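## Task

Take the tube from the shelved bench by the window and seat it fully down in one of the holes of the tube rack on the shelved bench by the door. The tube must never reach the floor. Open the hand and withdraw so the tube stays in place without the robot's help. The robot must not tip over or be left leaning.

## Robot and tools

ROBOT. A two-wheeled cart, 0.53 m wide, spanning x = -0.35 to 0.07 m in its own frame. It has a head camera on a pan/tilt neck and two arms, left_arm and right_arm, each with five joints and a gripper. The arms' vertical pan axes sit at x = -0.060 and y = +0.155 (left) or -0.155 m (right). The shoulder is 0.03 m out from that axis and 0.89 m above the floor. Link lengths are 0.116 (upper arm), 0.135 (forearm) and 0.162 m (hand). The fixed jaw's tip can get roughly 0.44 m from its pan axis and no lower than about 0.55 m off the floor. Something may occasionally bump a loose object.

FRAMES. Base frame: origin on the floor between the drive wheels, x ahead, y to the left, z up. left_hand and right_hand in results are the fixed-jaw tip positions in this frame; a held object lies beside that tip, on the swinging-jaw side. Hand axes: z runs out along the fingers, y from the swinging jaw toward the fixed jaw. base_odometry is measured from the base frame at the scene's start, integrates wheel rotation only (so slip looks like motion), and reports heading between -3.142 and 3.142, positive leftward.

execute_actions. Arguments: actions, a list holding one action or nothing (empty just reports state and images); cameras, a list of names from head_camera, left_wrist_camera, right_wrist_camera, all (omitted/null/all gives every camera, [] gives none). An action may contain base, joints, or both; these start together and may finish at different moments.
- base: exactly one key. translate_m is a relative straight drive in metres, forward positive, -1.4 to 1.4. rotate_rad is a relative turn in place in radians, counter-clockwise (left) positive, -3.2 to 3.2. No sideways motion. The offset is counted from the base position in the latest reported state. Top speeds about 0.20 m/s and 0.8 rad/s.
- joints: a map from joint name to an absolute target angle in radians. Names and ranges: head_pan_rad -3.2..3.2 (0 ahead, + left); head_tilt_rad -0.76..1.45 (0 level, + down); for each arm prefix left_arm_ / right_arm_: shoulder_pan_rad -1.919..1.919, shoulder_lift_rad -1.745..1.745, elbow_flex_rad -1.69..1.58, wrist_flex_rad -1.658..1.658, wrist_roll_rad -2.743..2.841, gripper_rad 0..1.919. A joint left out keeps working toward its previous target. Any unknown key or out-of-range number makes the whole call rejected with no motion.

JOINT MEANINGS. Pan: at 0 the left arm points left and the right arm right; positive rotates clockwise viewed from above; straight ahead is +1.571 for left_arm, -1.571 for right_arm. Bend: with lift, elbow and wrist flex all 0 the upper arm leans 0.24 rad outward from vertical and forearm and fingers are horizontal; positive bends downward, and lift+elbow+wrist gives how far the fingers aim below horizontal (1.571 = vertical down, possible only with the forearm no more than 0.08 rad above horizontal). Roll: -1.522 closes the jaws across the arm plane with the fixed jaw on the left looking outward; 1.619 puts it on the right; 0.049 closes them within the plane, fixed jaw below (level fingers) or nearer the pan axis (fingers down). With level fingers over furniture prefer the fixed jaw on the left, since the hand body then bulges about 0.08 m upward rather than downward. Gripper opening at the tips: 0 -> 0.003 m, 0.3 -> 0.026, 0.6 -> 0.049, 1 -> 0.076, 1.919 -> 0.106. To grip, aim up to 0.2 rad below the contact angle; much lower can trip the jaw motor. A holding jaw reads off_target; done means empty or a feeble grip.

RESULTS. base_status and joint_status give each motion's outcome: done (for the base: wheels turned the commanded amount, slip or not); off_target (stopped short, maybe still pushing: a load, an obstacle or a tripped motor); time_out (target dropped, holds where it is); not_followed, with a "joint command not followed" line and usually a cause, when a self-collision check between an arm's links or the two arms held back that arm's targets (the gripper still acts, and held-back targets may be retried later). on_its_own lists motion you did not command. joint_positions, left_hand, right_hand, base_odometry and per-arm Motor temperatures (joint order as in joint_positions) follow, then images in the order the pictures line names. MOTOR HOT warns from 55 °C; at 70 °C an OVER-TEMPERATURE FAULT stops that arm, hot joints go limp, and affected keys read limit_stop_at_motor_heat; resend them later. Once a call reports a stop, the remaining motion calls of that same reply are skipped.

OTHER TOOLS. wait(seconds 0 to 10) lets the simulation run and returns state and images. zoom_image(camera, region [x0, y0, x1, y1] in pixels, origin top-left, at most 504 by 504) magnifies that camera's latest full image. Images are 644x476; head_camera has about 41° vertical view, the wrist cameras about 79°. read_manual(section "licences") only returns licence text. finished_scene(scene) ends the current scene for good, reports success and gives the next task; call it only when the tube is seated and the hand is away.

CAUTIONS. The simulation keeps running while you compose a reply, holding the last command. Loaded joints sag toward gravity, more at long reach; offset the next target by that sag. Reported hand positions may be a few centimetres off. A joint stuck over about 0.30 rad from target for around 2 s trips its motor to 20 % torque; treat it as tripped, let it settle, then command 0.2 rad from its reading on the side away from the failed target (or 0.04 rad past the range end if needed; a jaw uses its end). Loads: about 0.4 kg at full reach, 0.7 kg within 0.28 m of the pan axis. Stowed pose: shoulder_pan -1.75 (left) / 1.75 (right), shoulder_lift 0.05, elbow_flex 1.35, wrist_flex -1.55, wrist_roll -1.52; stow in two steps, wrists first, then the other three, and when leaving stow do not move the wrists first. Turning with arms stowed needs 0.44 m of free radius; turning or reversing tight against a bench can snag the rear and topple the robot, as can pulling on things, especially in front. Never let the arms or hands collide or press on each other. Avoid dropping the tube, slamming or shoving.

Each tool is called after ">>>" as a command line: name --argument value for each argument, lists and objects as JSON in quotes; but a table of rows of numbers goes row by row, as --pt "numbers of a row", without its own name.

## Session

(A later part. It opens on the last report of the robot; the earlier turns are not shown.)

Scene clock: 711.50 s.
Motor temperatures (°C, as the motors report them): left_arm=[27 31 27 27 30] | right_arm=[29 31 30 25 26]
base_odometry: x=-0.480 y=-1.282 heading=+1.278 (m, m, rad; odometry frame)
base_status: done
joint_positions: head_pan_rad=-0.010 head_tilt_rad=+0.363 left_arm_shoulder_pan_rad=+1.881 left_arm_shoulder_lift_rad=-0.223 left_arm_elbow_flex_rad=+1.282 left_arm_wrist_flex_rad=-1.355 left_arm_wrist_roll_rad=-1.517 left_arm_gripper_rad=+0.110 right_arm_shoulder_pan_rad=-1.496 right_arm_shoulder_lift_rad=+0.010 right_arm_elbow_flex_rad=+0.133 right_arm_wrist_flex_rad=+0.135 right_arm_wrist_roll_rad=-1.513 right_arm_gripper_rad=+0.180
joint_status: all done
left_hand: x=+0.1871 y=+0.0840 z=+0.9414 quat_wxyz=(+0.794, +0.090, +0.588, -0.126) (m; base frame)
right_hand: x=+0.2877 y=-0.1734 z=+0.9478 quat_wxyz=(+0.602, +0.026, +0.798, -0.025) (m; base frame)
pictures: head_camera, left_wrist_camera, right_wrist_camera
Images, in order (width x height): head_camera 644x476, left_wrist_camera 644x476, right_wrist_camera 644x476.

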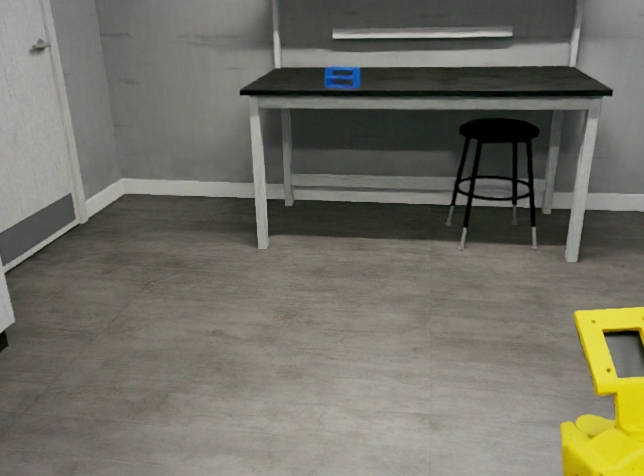

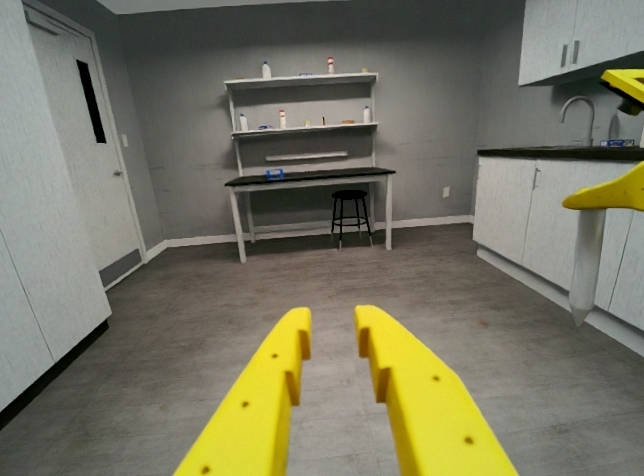

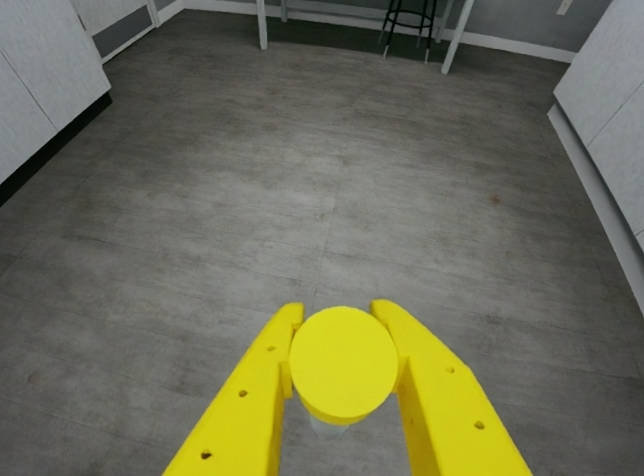

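>>> execute_actions --actions '[{"base":{"rotate_rad":0.065}}]' --cameras '[]'

>>> execute_actions --actions '[{"base":{"translate_m":1.4},"joints":{"head_tilt_rad":0.4,"head_pan_rad":-0.15}}]' --cameras '["head_camera","right_wrist_camera"]'

Scene clock: 731.57 s.
Motor temperatures (°C, as the motors report them): left_arm=[27 31 27 27 30] | right_arm=[29 31 30 25 26]
base_odometry: x=-0.480 y=-1.281 heading=+1.346 (m, m, rad; odometry frame)
base_status: done
joint_positions: head_pan_rad=-0.010 head_tilt_rad=+0.363 left_arm_shoulder_pan_rad=+1.881 left_arm_shoulder_lift_rad=-0.223 left_arm_elbow_flex_rad=+1.282 left_arm_wrist_flex_rad=-1.355 left_arm_wrist_roll_rad=-1.517 left_arm_gripper_rad=+0.110 right_arm_shoulder_pan_rad=-1.496 right_arm_shoulder_lift_rad=+0.010 right_arm_elbow_flex_rad=+0.133 right_arm_wrist_flex_rad=+0.135 right_arm_wrist_roll_rad=-1.513 right_arm_gripper_rad=+0.180
joint_status: not commanded
left_hand: x=+0.1871 y=+0.0840 z=+0.9414 quat_wxyz=(+0.794, +0.090, +0.588, -0.126) (m; base frame)
right_hand: x=+0.2877 y=-0.1734 z=+0.9478 quat_wxyz=(+0.602, +0.026, +0.798, -0.025) (m; base frame)
pictures: none
No camera images: the call's "cameras" was empty. Leave "cameras" out to get every camera's image.

Scene clock: 739.33 s.
Motor temperatures (°C, as the motors report them): left_arm=[27 31 27 27 30] | right_arm=[29 31 30 25 26]
base_odometry: x=-0.167 y=+0.083 heading=+1.349 (m, m, rad; odometry frame)
base_status: done
joint_positions: head_pan_rad=-0.140 head_tilt_rad=+0.394 left_arm_shoulder_pan_rad=+1.881 left_arm_shoulder_lift_rad=-0.223 left_arm_elbow_flex_rad=+1.282 left_arm_wrist_flex_rad=-1.355 left_arm_wrist_roll_rad=-1.517 left_arm_gripper_rad=+0.110 right_arm_shoulder_pan_rad=-1.496 right_arm_shoulder_lift_rad=+0.010 right_arm_elbow_flex_rad=+0.133 right_arm_wrist_flex_rad=+0.135 right_arm_wrist_roll_rad=-1.513 right_arm_gripper_rad=+0.180
joint_status: all done
left_hand: x=+0.1871 y=+0.0840 z=+0.9414 quat_wxyz=(+0.794, +0.090, +0.588, -0.126) (m; base frame)
right_hand: x=+0.2877 y=-0.1734 z=+0.9478 quat_wxyz=(+0.602, +0.026, +0.798, -0.025) (m; base frame)
pictures: head_camera, right_wrist_camera
Images, in order (width x height): head_camera 644x476, right_wrist_camera 644x476.

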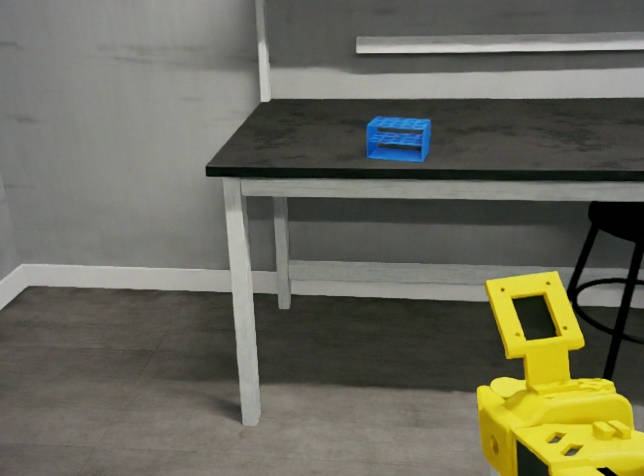

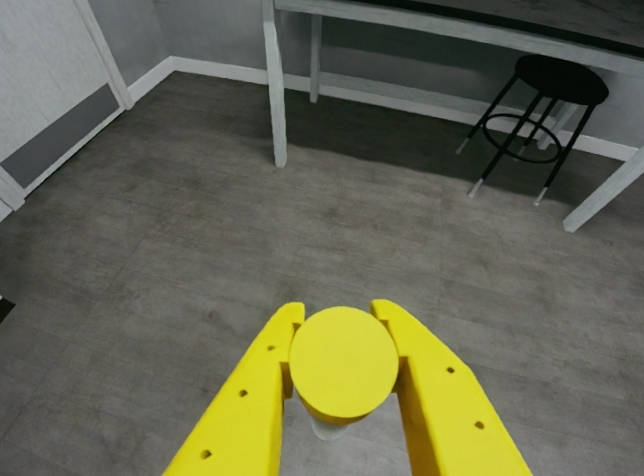

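>>> zoom_image --camera "head_camera" --region '[340, 95, 460, 185]'

Region (340, 95, 460, 185) of head_camera's 644x476 image, scaled by 4.200; it fills the top 378 rows of this view, and the rest is white.

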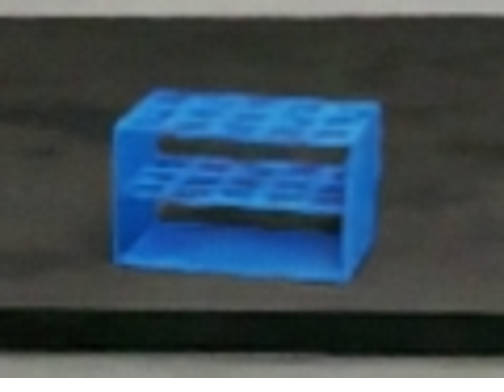

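>>> execute_actions --actions '[{"base":{"rotate_rad":-0.207}}]' --cameras '[]'

>>> execute_actions --actions '[{"base":{"translate_m":0.745},"joints":{"head_tilt_rad":0.6,"head_pan_rad":-0.15}}]' --cameras '[]'

>>> execute_actions --actions '[{"base":{"rotate_rad":0.067}}]' --cameras '["head_camera","left_wrist_camera"]'

Scene clock: 769.30 s.
Motor temperatures (°C, as the motors report them): left_arm=[27 31 27 27 30] | right_arm=[29 31 30 25 26]
base_odometry: x=-0.167 y=+0.084 heading=+1.142 (m, m, rad; odometry frame)
base_status: done
joint_positions: head_pan_rad=-0.140 head_tilt_rad=+0.394 left_arm_shoulder_pan_rad=+1.881 left_arm_shoulder_lift_rad=-0.223 left_arm_elbow_flex_rad=+1.282 left_arm_wrist_flex_rad=-1.355 left_arm_wrist_roll_rad=-1.517 left_arm_gripper_rad=+0.110 right_arm_shoulder_pan_rad=-1.496 right_arm_shoulder_lift_rad=+0.010 right_arm_elbow_flex_rad=+0.133 right_arm_wrist_flex_rad=+0.135 right_arm_wrist_roll_rad=-1.513 right_arm_gripper_rad=+0.180
joint_status: not commanded
left_hand: x=+0.1871 y=+0.0840 z=+0.9414 quat_wxyz=(+0.794, +0.090, +0.588, -0.126) (m; base frame)
right_hand: x=+0.2877 y=-0.1734 z=+0.9478 quat_wxyz=(+0.602, +0.026, +0.798, -0.025) (m; base frame)
pictures: none
No camera images: the call's "cameras" was empty. Leave "cameras" out to get every camera's image.

Scene clock: 773.87 s.
Motor temperatures (°C, as the motors report them): left_arm=[27 31 27 27 30] | right_arm=[29 31 30 25 26]
base_odometry: x=+0.144 y=+0.761 heading=+1.142 (m, m, rad; odometry frame)
base_status: done
joint_positions: head_pan_rad=-0.140 head_tilt_rad=+0.594 left_arm_shoulder_pan_rad=+1.881 left_arm_shoulder_lift_rad=-0.223 left_arm_elbow_flex_rad=+1.282 left_arm_wrist_flex_rad=-1.355 left_arm_wrist_roll_rad=-1.517 left_arm_gripper_rad=+0.110 right_arm_shoulder_pan_rad=-1.496 right_arm_shoulder_lift_rad=+0.010 right_arm_elbow_flex_rad=+0.133 right_arm_wrist_flex_rad=+0.135 right_arm_wrist_roll_rad=-1.513 right_arm_gripper_rad=+0.180
joint_status: all done
left_hand: x=+0.1871 y=+0.0840 z=+0.9414 quat_wxyz=(+0.794, +0.090, +0.588, -0.126) (m; base frame)
right_hand: x=+0.2877 y=-0.1734 z=+0.9478 quat_wxyz=(+0.602, +0.026, +0.798, -0.025) (m; base frame)
pictures: none
No camera images: the call's "cameras" was empty. Leave "cameras" out to get every camera's image.

Scene clock: 774.67 s.
Motor temperatures (°C, as the motors report them): left_arm=[27 31 27 27 30] | right_arm=[29 31 30 25 26]
base_odometry: x=+0.144 y=+0.762 heading=+1.211 (m, m, rad; odometry frame)
base_status: done
joint_positions: head_pan_rad=-0.140 head_tilt_rad=+0.594 left_arm_shoulder_pan_rad=+1.881 left_arm_shoulder_lift_rad=-0.223 left_arm_elbow_flex_rad=+1.282 left_arm_wrist_flex_rad=-1.355 left_arm_wrist_roll_rad=-1.517 left_arm_gripper_rad=+0.110 right_arm_shoulder_pan_rad=-1.496 right_arm_shoulder_lift_rad=+0.010 right_arm_elbow_flex_rad=+0.133 right_arm_wrist_flex_rad=+0.135 right_arm_wrist_roll_rad=-1.513 right_arm_gripper_rad=+0.180
joint_status: not commanded
left_hand: x=+0.1871 y=+0.0840 z=+0.9414 quat_wxyz=(+0.794, +0.090, +0.588, -0.126) (m; base frame)
right_hand: x=+0.2877 y=-0.1734 z=+0.9478 quat_wxyz=(+0.602, +0.026, +0.798, -0.025) (m; base frame)
pictures: head_camera, left_wrist_camera
Images, in order (width x height): head_camera 644x476, left_wrist_camera 644x476.

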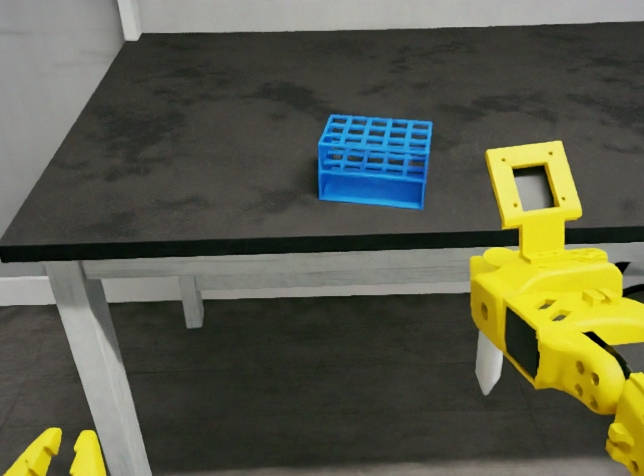

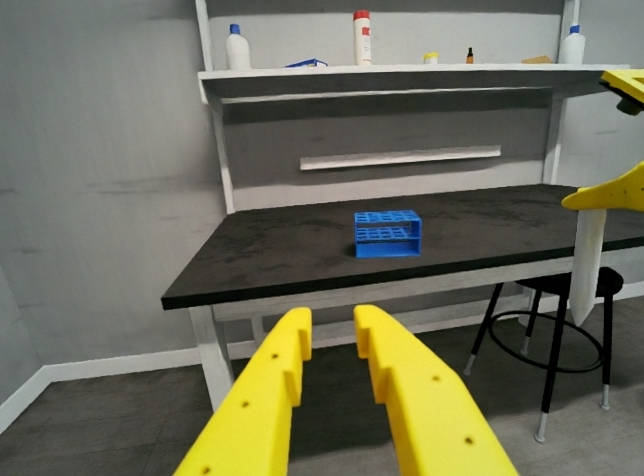

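>>> execute_actions --actions '[{"base":{"translate_m":0.28},"joints":{"right_arm_elbow_flex_rad":-0.03,"right_arm_wrist_flex_rad":0.27,"head_tilt_rad":0.8,"head_pan_rad":-0.25}}]'

Scene clock: 800.30 s.
Motor temperatures (°C, as the motors report them): left_arm=[27 31 27 27 30] | right_arm=[29 31 30 25 26]
base_odometry: x=+0.242 y=+1.024 heading=+1.213 (m, m, rad; odometry frame)
base_status: done
joint_positions: head_pan_rad=-0.240 head_tilt_rad=+0.795 left_arm_shoulder_pan_rad=+1.881 left_arm_shoulder_lift_rad=-0.223 left_arm_elbow_flex_rad=+1.282 left_arm_wrist_flex_rad=-1.355 left_arm_wrist_roll_rad=-1.517 left_arm_gripper_rad=+0.110 right_arm_shoulder_pan_rad=-1.496 right_arm_shoulder_lift_rad=+0.010 right_arm_elbow_flex_rad=+0.009 right_arm_wrist_flex_rad=+0.265 right_arm_wrist_roll_rad=-1.513 right_arm_gripper_rad=+0.180
joint_status: all done
left_hand: x=+0.1871 y=+0.0840 z=+0.9414 quat_wxyz=(+0.794, +0.090, +0.588, -0.126) (m; base frame)
right_hand: x=+0.2881 y=-0.1734 z=+0.9636 quat_wxyz=(+0.599, +0.026, +0.800, -0.025) (m; base frame)
pictures: head_camera, left_wrist_camera, right_wrist_camera
Images, in order (width x height): head_camera 644x476, left_wrist_camera 644x476, right_wrist_camera 644x476.

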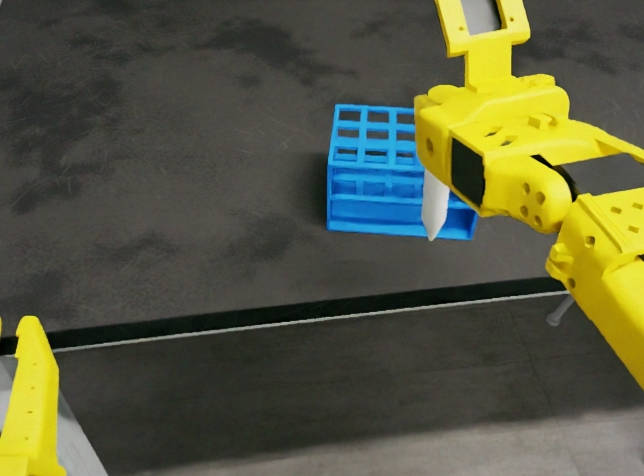

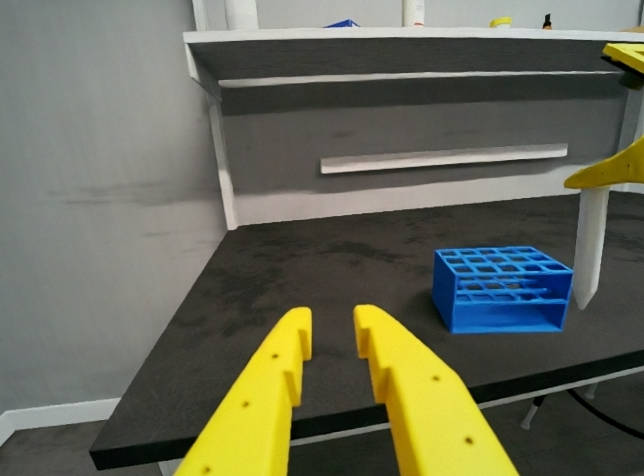

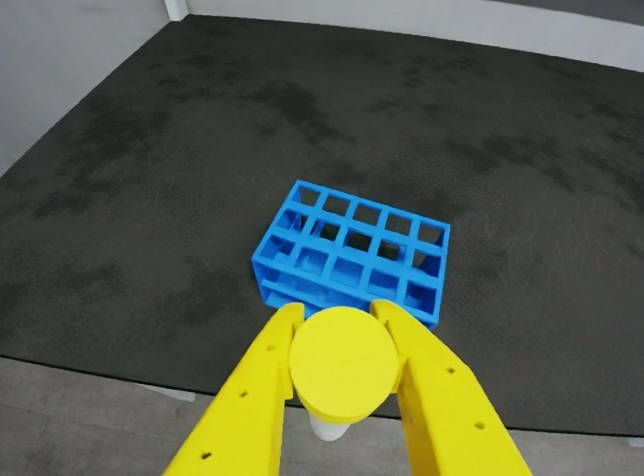

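>>> execute_actions --actions '[{"base":{"translate_m":0.06},"joints":{"right_arm_wrist_roll_rad":-1.575}}]'

>>> zoom_image --camera "left_wrist_camera" --region '[444, 160, 644, 380]'

>>> zoom_image --camera "head_camera" --region '[300, 100, 520, 300]'

Scene clock: 820.80 s.
Motor temperatures (°C, as the motors report them): left_arm=[27 31 27 27 30] | right_arm=[29 32 30 25 26]
base_odometry: x=+0.263 y=+1.080 heading=+1.214 (m, m, rad; odometry frame)
base_status: done
joint_positions: head_pan_rad=-0.240 head_tilt_rad=+0.795 left_arm_shoulder_pan_rad=+1.881 left_arm_shoulder_lift_rad=-0.223 left_arm_elbow_flex_rad=+1.282 left_arm_wrist_flex_rad=-1.355 left_arm_wrist_roll_rad=-1.517 left_arm_gripper_rad=+0.110 right_arm_shoulder_pan_rad=-1.496 right_arm_shoulder_lift_rad=+0.010 right_arm_elbow_flex_rad=+0.009 right_arm_wrist_flex_rad=+0.265 right_arm_wrist_roll_rad=-1.566 right_arm_gripper_rad=+0.180
joint_status: all done
left_hand: x=+0.1871 y=+0.0840 z=+0.9414 quat_wxyz=(+0.794, +0.090, +0.588, -0.126) (m; base frame)
right_hand: x=+0.2882 y=-0.1734 z=+0.9640 quat_wxyz=(+0.600, +0.048, +0.799, -0.009) (m; base frame)
pictures: head_camera, left_wrist_camera, right_wrist_camera
Images, in order (width x height): head_camera 644x476, left_wrist_camera 644x476, right_wrist_camera 644x476.

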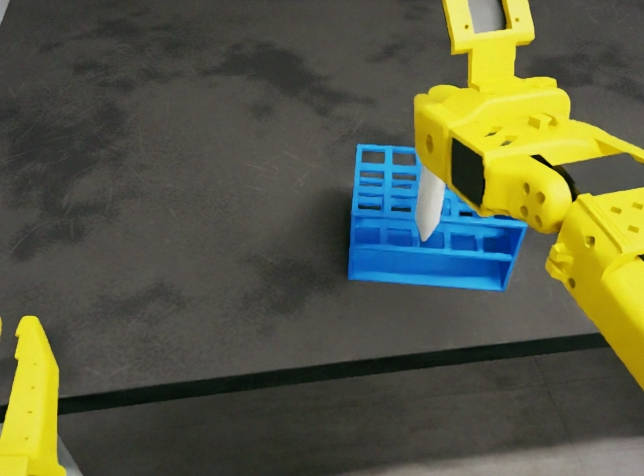

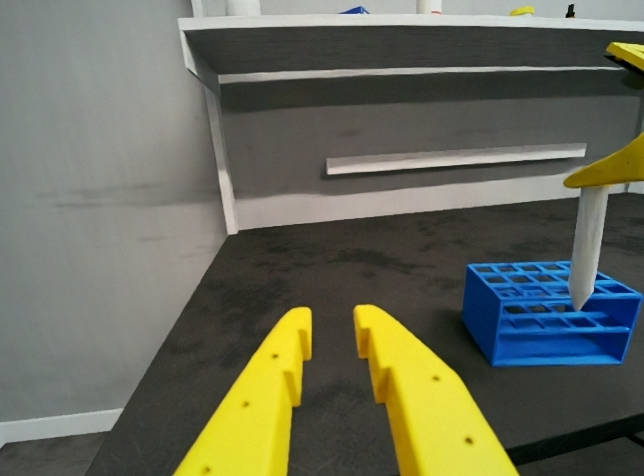

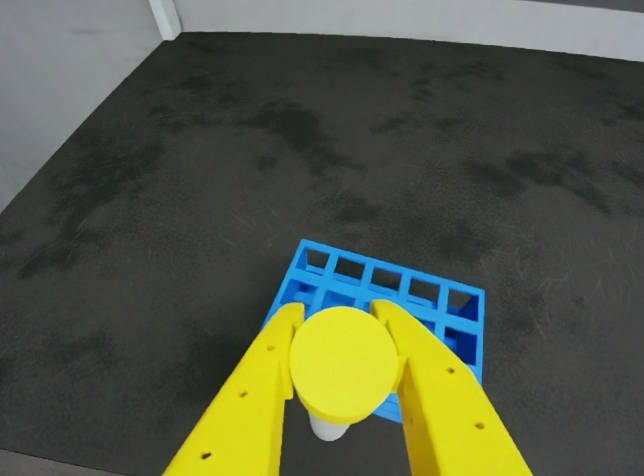

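Region (444, 160, 644, 380) of left_wrist_camera's 644x476 image, scaled by 2.291; it fills the left 458 columns of this view, and the rest is white.

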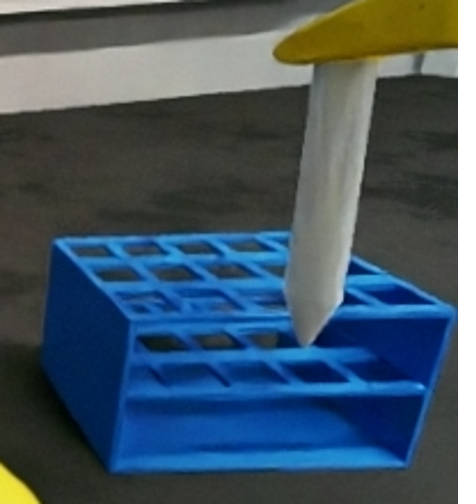

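Region (300, 100, 520, 300) of head_camera's 644x476 image, scaled by 2.291; it fills the top 458 rows of this view, and the rest is white.

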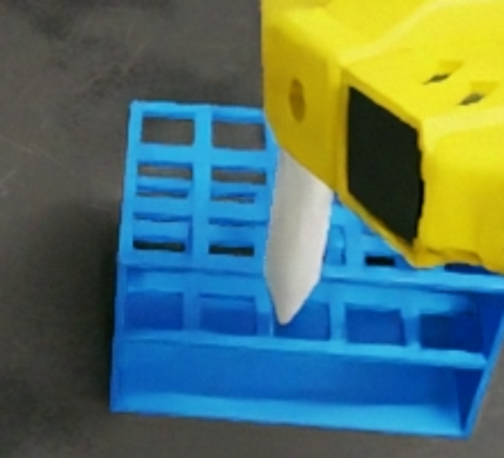

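>>> execute_actions --actions '[{"joints":{"right_arm_shoulder_lift_rad":-0.15,"right_arm_wrist_flex_rad":0.38}}]' --cameras '["left_wrist_camera"]'

>>> execute_actions --actions '[{"base":{"translate_m":0.05}}]'

>>> zoom_image --camera "left_wrist_camera" --region '[444, 140, 644, 400]'

>>> zoom_image --camera "head_camera" --region '[320, 130, 540, 330]'

Scene clock: 859.40 s.
Motor temperatures (°C, as the motors report them): left_arm=[27 31 27 27 30] | right_arm=[29 32 30 25 26]
base_odometry: x=+0.263 y=+1.080 heading=+1.214 (m, m, rad; odometry frame)
base_status: not commanded
joint_positions: head_pan_rad=-0.240 head_tilt_rad=+0.795 left_arm_shoulder_pan_rad=+1.881 left_arm_shoulder_lift_rad=-0.223 left_arm_elbow_flex_rad=+1.282 left_arm_wrist_flex_rad=-1.355 left_arm_wrist_roll_rad=-1.517 left_arm_gripper_rad=+0.110 right_arm_shoulder_pan_rad=-1.496 right_arm_shoulder_lift_rad=-0.102 right_arm_elbow_flex_rad=+0.008 right_arm_wrist_flex_rad=+0.375 right_arm_wrist_roll_rad=-1.566 right_arm_gripper_rad=+0.180
joint_status: all done
left_hand: x=+0.1871 y=+0.0840 z=+0.9414 quat_wxyz=(+0.794, +0.090, +0.588, -0.126) (m; base frame)
right_hand: x=+0.2745 y=-0.1724 z=+0.9823 quat_wxyz=(+0.601, +0.048, +0.798, -0.009) (m; base frame)
pictures: left_wrist_camera
Images, in order (width x height): left_wrist_camera 644x476.

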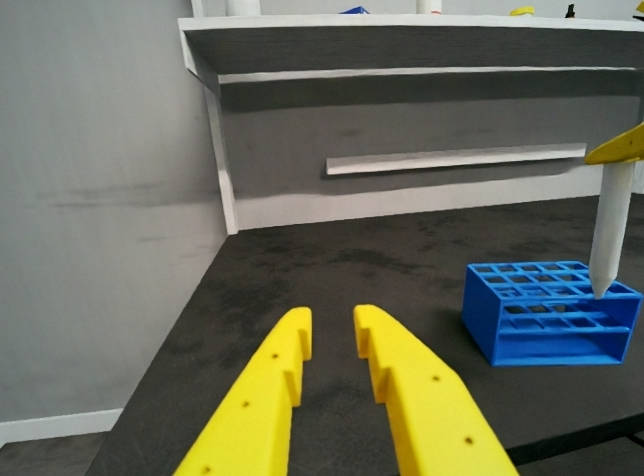

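Scene clock: 860.37 s.
Motor temperatures (°C, as the motors report them): left_arm=[27 31 27 27 30] | right_arm=[29 32 30 25 26]
base_odometry: x=+0.280 y=+1.127 heading=+1.215 (m, m, rad; odometry frame)
base_status: done
joint_positions: head_pan_rad=-0.240 head_tilt_rad=+0.795 left_arm_shoulder_pan_rad=+1.881 left_arm_shoulder_lift_rad=-0.223 left_arm_elbow_flex_rad=+1.282 left_arm_wrist_flex_rad=-1.355 left_arm_wrist_roll_rad=-1.517 left_arm_gripper_rad=+0.110 right_arm_shoulder_pan_rad=-1.496 right_arm_shoulder_lift_rad=-0.104 right_arm_elbow_flex_rad=+0.008 right_arm_wrist_flex_rad=+0.375 right_arm_wrist_roll_rad=-1.566 right_arm_gripper_rad=+0.180
joint_status: not commanded
left_hand: x=+0.1871 y=+0.0840 z=+0.9414 quat_wxyz=(+0.794, +0.090, +0.588, -0.126) (m; base frame)
right_hand: x=+0.2744 y=-0.1724 z=+0.9828 quat_wxyz=(+0.602, +0.048, +0.797, -0.009) (m; base frame)
pictures: head_camera, left_wrist_camera, right_wrist_camera
Images, in order (width x height): head_camera 644x476, left_wrist_camera 644x476, right_wrist_camera 644x476.

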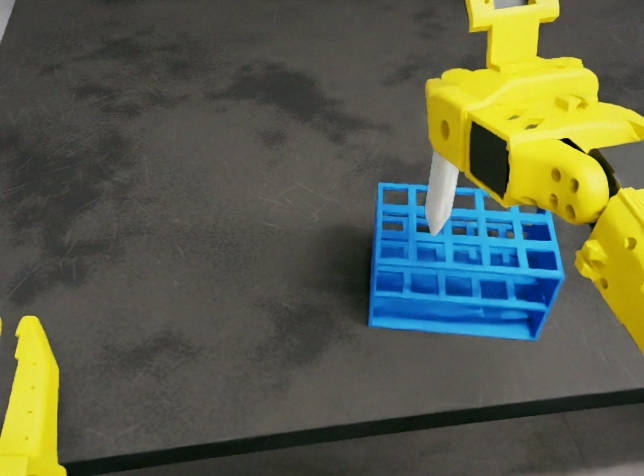

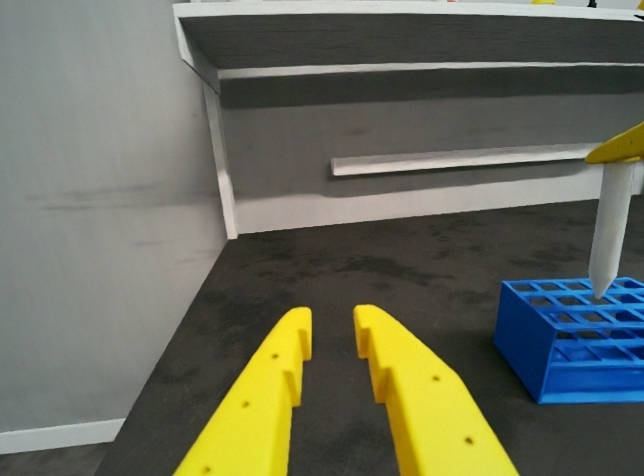

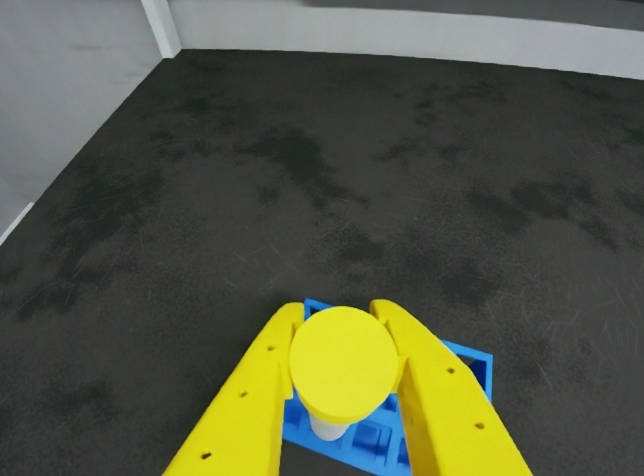

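Region (444, 140, 644, 400) of left_wrist_camera's 644x476 image, scaled by 1.938; it fills the left 388 columns of this view, and the rest is white.

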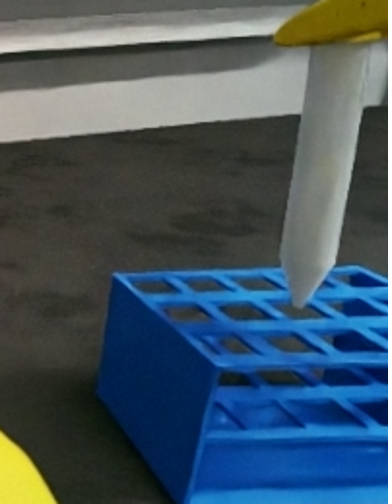

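Region (320, 130, 540, 330) of head_camera's 644x476 image, scaled by 2.291; it fills the top 458 rows of this view, and the rest is white.

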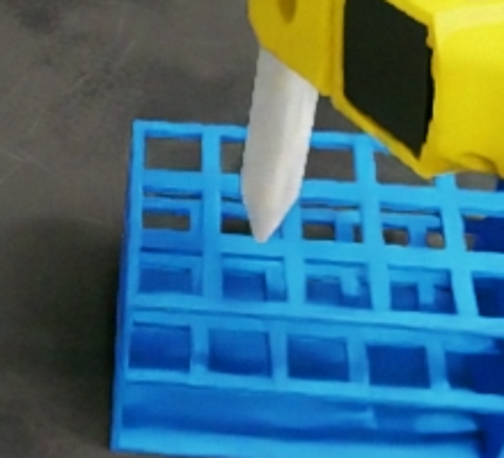

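>>> execute_actions --actions '[{"base":{"translate_m":0.003},"joints":{"right_arm_shoulder_pan_rad":-1.518,"right_arm_elbow_flex_rad":0.075,"right_arm_wrist_flex_rad":0.29,"head_tilt_rad":0.85,"head_pan_rad":-0.3}}]'

>>> zoom_image --camera "left_wrist_camera" --region '[484, 180, 644, 400]'

>>> zoom_image --camera "head_camera" --region '[290, 90, 510, 290]'

Scene clock: 917.20 s.
Motor temperatures (°C, as the motors report them): left_arm=[27 31 27 27 30] | right_arm=[29 32 30 25 26]
base_odometry: x=+0.281 y=+1.130 heading=+1.215 (m, m, rad; odometry frame)
base_status: done
joint_positions: head_pan_rad=-0.290 head_tilt_rad=+0.845 left_arm_shoulder_pan_rad=+1.881 left_arm_shoulder_lift_rad=-0.223 left_arm_elbow_flex_rad=+1.282 left_arm_wrist_flex_rad=-1.355 left_arm_wrist_roll_rad=-1.517 left_arm_gripper_rad=+0.110 right_arm_shoulder_pan_rad=-1.513 right_arm_shoulder_lift_rad=-0.105 right_arm_elbow_flex_rad=+0.086 right_arm_wrist_flex_rad=+0.311 right_arm_wrist_roll_rad=-1.566 right_arm_gripper_rad=+0.180
joint_status: all done
left_hand: x=+0.1871 y=+0.0840 z=+0.9414 quat_wxyz=(+0.794, +0.090, +0.588, -0.126) (m; base frame)
right_hand: x=+0.2749 y=-0.1667 z=+0.9706 quat_wxyz=(+0.597, +0.041, +0.801, -0.004) (m; base frame)
pictures: head_camera, left_wrist_camera, right_wrist_camera
Images, in order (width x height): head_camera 644x476, left_wrist_camera 644x476, right_wrist_camera 644x476.

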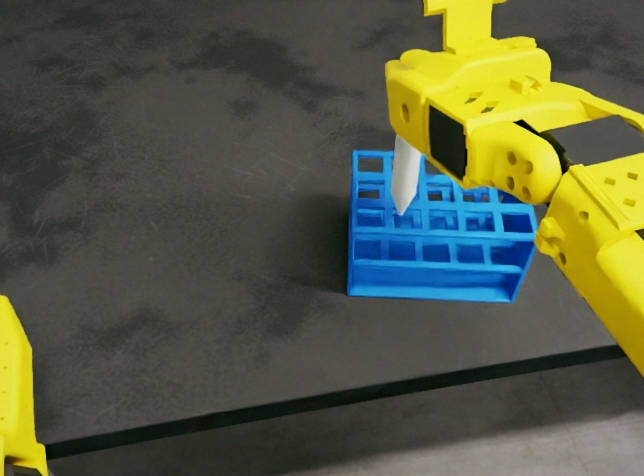

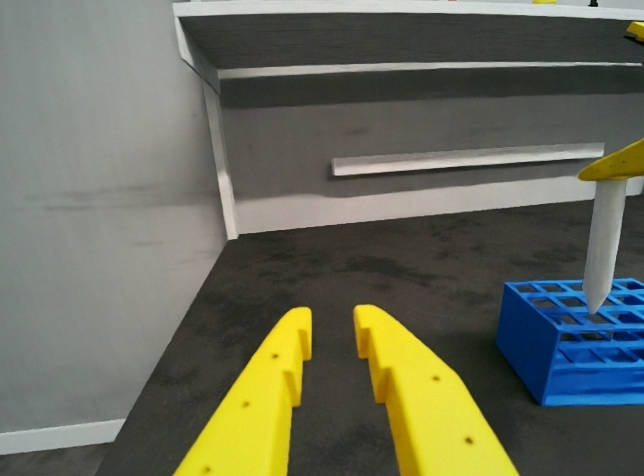

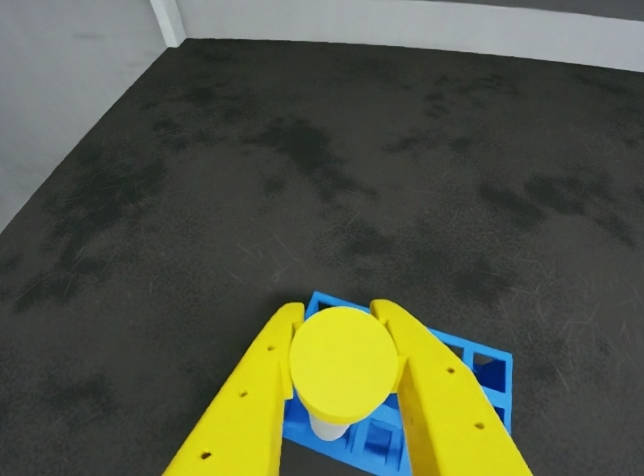

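Region (484, 180, 644, 400) of left_wrist_camera's 644x476 image, scaled by 2.291; it fills the left 367 columns of this view, and the rest is white.

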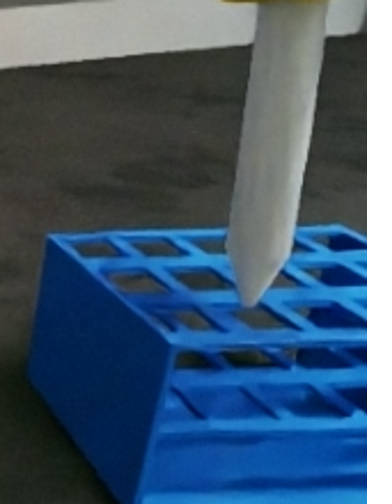

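Region (290, 90, 510, 290) of head_camera's 644x476 image, scaled by 2.291; it fills the top 458 rows of this view, and the rest is white.

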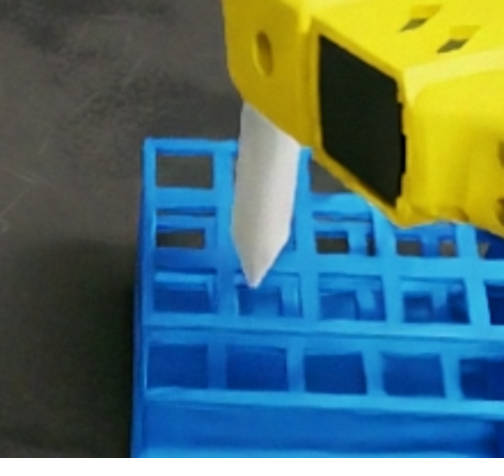

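>>> execute_actions --actions '[{"base":{"translate_m":0.003},"joints":{"right_arm_shoulder_pan_rad":-1.487}}]'

>>> zoom_image --camera "left_wrist_camera" --region '[484, 180, 644, 400]'

>>> zoom_image --camera "head_camera" --region '[290, 90, 510, 290]'

Scene clock: 932.07 s.
Motor temperatures (°C, as the motors report them): left_arm=[27 31 27 27 30] | right_arm=[29 32 30 25 26]
base_odometry: x=+0.282 y=+1.132 heading=+1.215 (m, m, rad; odometry frame)
base_status: done
joint_positions: head_pan_rad=-0.290 head_tilt_rad=+0.845 left_arm_shoulder_pan_rad=+1.881 left_arm_shoulder_lift_rad=-0.223 left_arm_elbow_flex_rad=+1.282 left_arm_wrist_flex_rad=-1.355 left_arm_wrist_roll_rad=-1.517 left_arm_gripper_rad=+0.110 right_arm_shoulder_pan_rad=-1.493 right_arm_shoulder_lift_rad=-0.105 right_arm_elbow_flex_rad=+0.086 right_arm_wrist_flex_rad=+0.311 right_arm_wrist_roll_rad=-1.566 right_arm_gripper_rad=+0.180
joint_status: all done
left_hand: x=+0.1871 y=+0.0840 z=+0.9414 quat_wxyz=(+0.794, +0.090, +0.588, -0.126) (m; base frame)
right_hand: x=+0.2746 y=-0.1734 z=+0.9706 quat_wxyz=(+0.597, +0.049, +0.801, -0.010) (m; base frame)
pictures: head_camera, left_wrist_camera, right_wrist_camera
Images, in order (width x height): head_camera 644x476, left_wrist_camera 644x476, right_wrist_camera 644x476.

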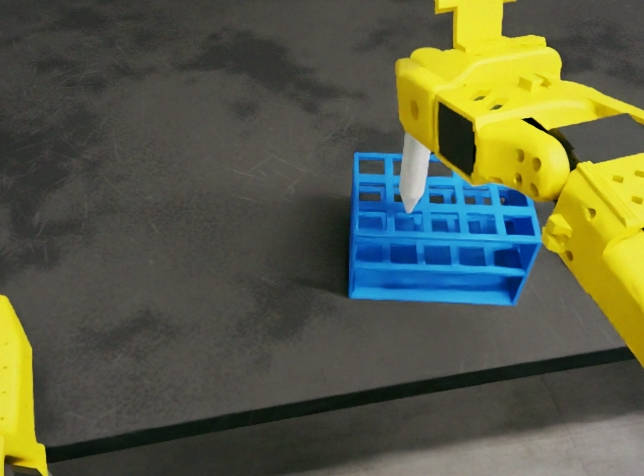

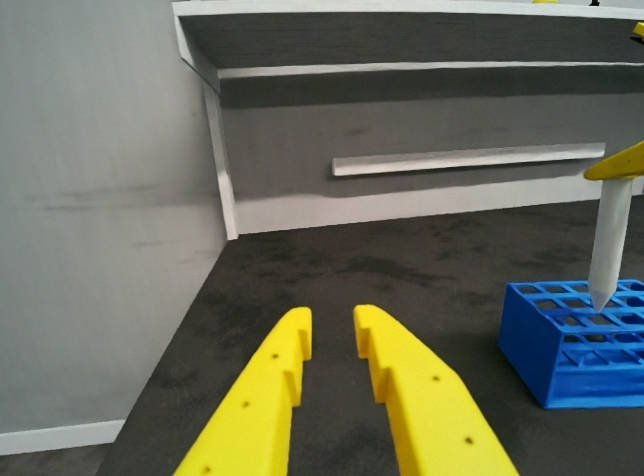

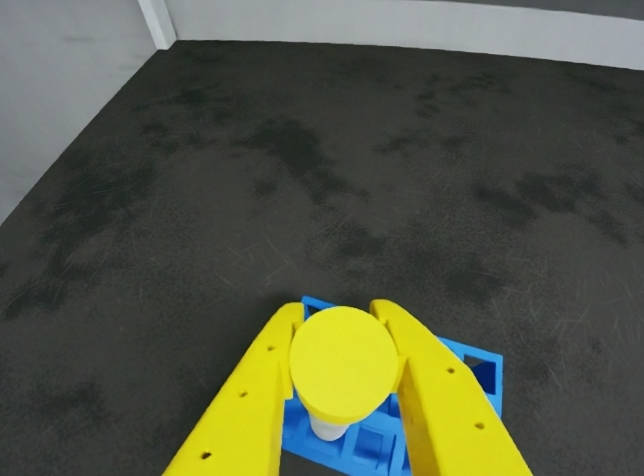

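Region (484, 180, 644, 400) of left_wrist_camera's 644x476 image, scaled by 2.291; it fills the left 367 columns of this view, and the rest is white.

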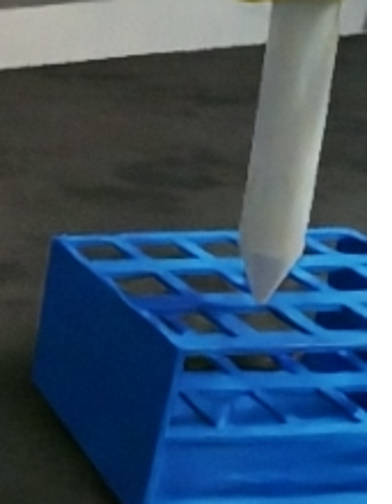

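Region (290, 90, 510, 290) of head_camera's 644x476 image, scaled by 2.291; it fills the top 458 rows of this view, and the rest is white.

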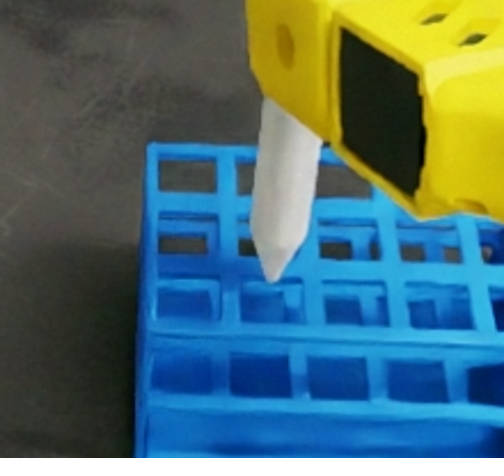

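>>> execute_actions --actions '[{"joints":{"right_arm_elbow_flex_rad":0.185,"right_arm_wrist_flex_rad":0.172}}]'

>>> zoom_image --camera "left_wrist_camera" --region '[484, 180, 644, 400]'

>>> zoom_image --camera "head_camera" --region '[290, 90, 510, 290]'

Scene clock: 940.50 s.
Motor temperatures (°C, as the motors report them): left_arm=[27 31 27 27 30] | right_arm=[29 32 30 25 26]
base_odometry: x=+0.282 y=+1.132 heading=+1.215 (m, m, rad; odometry frame)
base_status: not commanded
joint_positions: head_pan_rad=-0.290 head_tilt_rad=+0.845 left_arm_shoulder_pan_rad=+1.881 left_arm_shoulder_lift_rad=-0.223 left_arm_elbow_flex_rad=+1.282 left_arm_wrist_flex_rad=-1.355 left_arm_wrist_roll_rad=-1.517 left_arm_gripper_rad=+0.110 right_arm_shoulder_pan_rad=-1.493 right_arm_shoulder_lift_rad=-0.105 right_arm_elbow_flex_rad=+0.196 right_arm_wrist_flex_rad=+0.193 right_arm_wrist_roll_rad=-1.566 right_arm_gripper_rad=+0.180
joint_status: all done
left_hand: x=+0.1871 y=+0.0840 z=+0.9414 quat_wxyz=(+0.794, +0.090, +0.588, -0.126) (m; base frame)
right_hand: x=+0.2750 y=-0.1734 z=+0.9569 quat_wxyz=(+0.600, +0.049, +0.799, -0.010) (m; base frame)
pictures: head_camera, left_wrist_camera, right_wrist_camera
Images, in order (width x height): head_camera 644x476, left_wrist_camera 644x476, right_wrist_camera 644x476.

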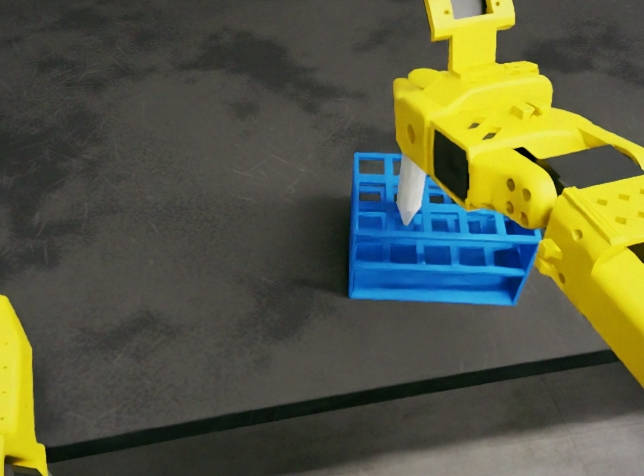

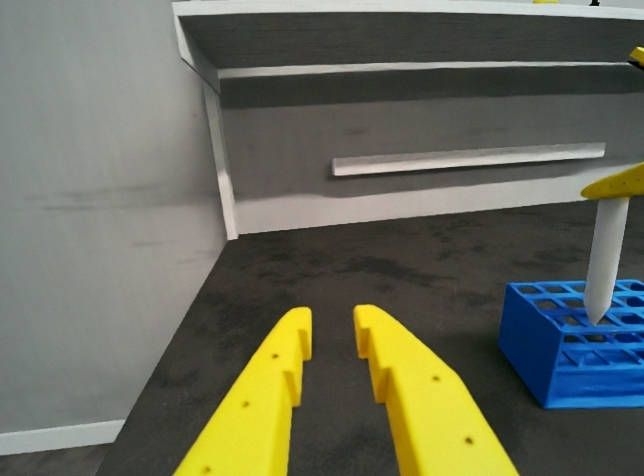

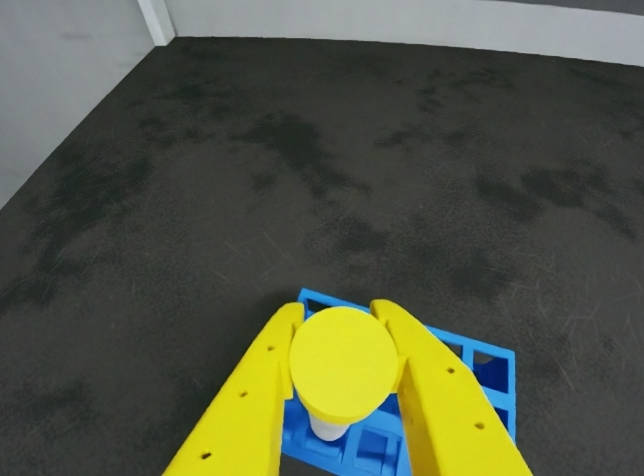

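Region (484, 180, 644, 400) of left_wrist_camera's 644x476 image, scaled by 2.291; it fills the left 367 columns of this view, and the rest is white.

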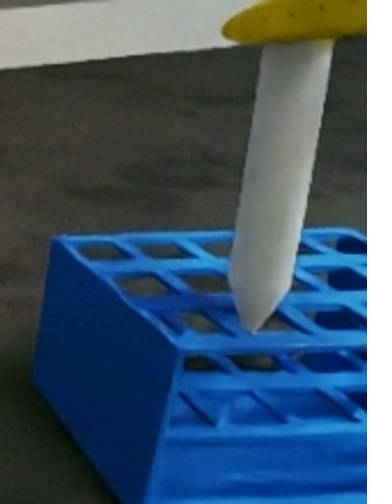

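Region (290, 90, 510, 290) of head_camera's 644x476 image, scaled by 2.291; it fills the top 458 rows of this view, and the rest is white.

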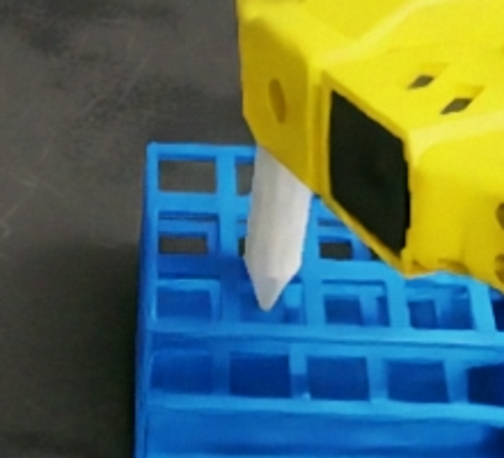

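>>> execute_actions --actions '[{"joints":{"right_arm_elbow_flex_rad":0.295,"right_arm_wrist_flex_rad":0.06,"right_arm_shoulder_pan_rad":-1.482}}]'

>>> zoom_image --camera "left_wrist_camera" --region '[484, 180, 644, 400]'

>>> zoom_image --camera "head_camera" --region '[290, 90, 510, 290]'

Scene clock: 949.20 s.
Motor temperatures (°C, as the motors report them): left_arm=[27 31 27 27 30] | right_arm=[29 32 30 25 26]
base_odometry: x=+0.282 y=+1.132 heading=+1.215 (m, m, rad; odometry frame)
base_status: not commanded
joint_positions: head_pan_rad=-0.290 head_tilt_rad=+0.845 left_arm_shoulder_pan_rad=+1.881 left_arm_shoulder_lift_rad=-0.223 left_arm_elbow_flex_rad=+1.282 left_arm_wrist_flex_rad=-1.355 left_arm_wrist_roll_rad=-1.517 left_arm_gripper_rad=+0.110 right_arm_shoulder_pan_rad=-1.488 right_arm_shoulder_lift_rad=-0.105 right_arm_elbow_flex_rad=+0.307 right_arm_wrist_flex_rad=+0.082 right_arm_wrist_roll_rad=-1.566 right_arm_gripper_rad=+0.180
joint_status: all done
left_hand: x=+0.1871 y=+0.0840 z=+0.9414 quat_wxyz=(+0.794, +0.090, +0.588, -0.126) (m; base frame)
right_hand: x=+0.2733 y=-0.1748 z=+0.9421 quat_wxyz=(+0.600, +0.051, +0.798, -0.012) (m; base frame)
pictures: head_camera, left_wrist_camera, right_wrist_camera
Images, in order (width x height): head_camera 644x476, left_wrist_camera 644x476, right_wrist_camera 644x476.

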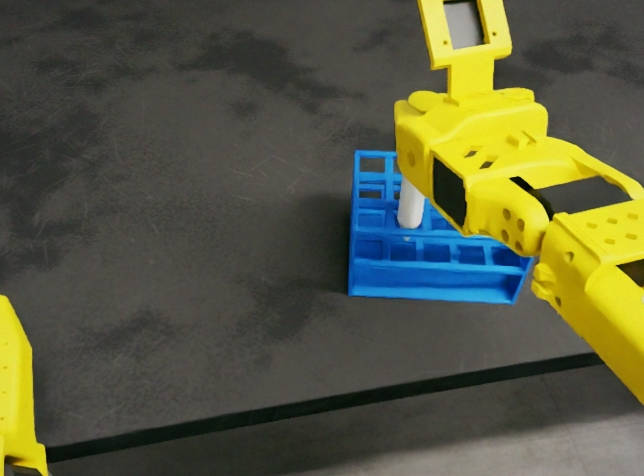

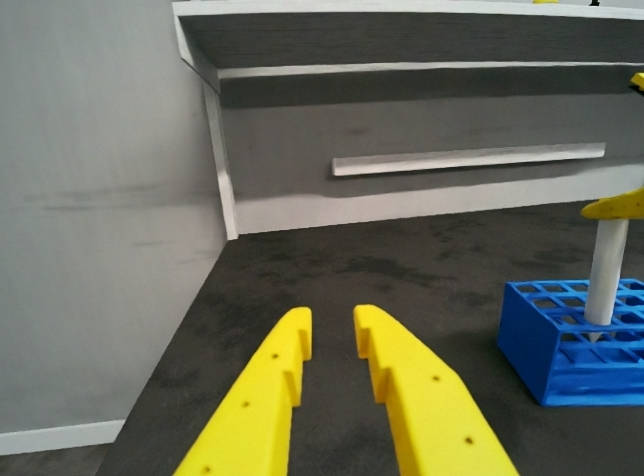

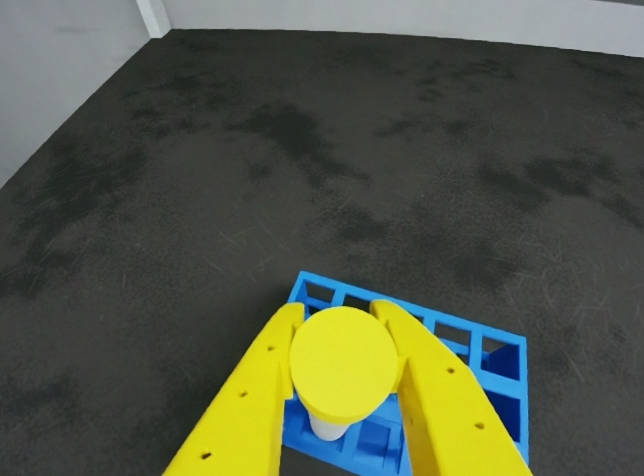

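Region (484, 180, 644, 400) of left_wrist_camera's 644x476 image, scaled by 2.291; it fills the left 367 columns of this view, and the rest is white.

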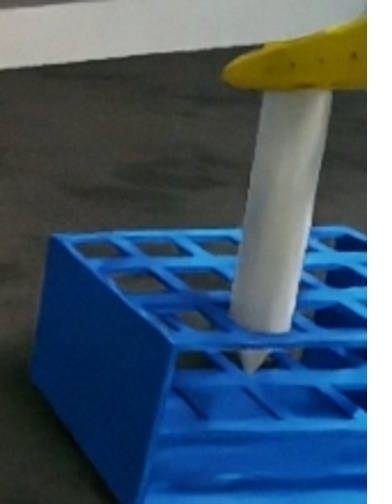

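Region (290, 90, 510, 290) of head_camera's 644x476 image, scaled by 2.291; it fills the top 458 rows of this view, and the rest is white.

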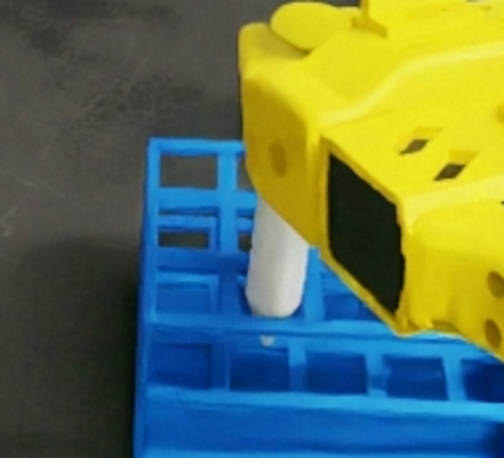

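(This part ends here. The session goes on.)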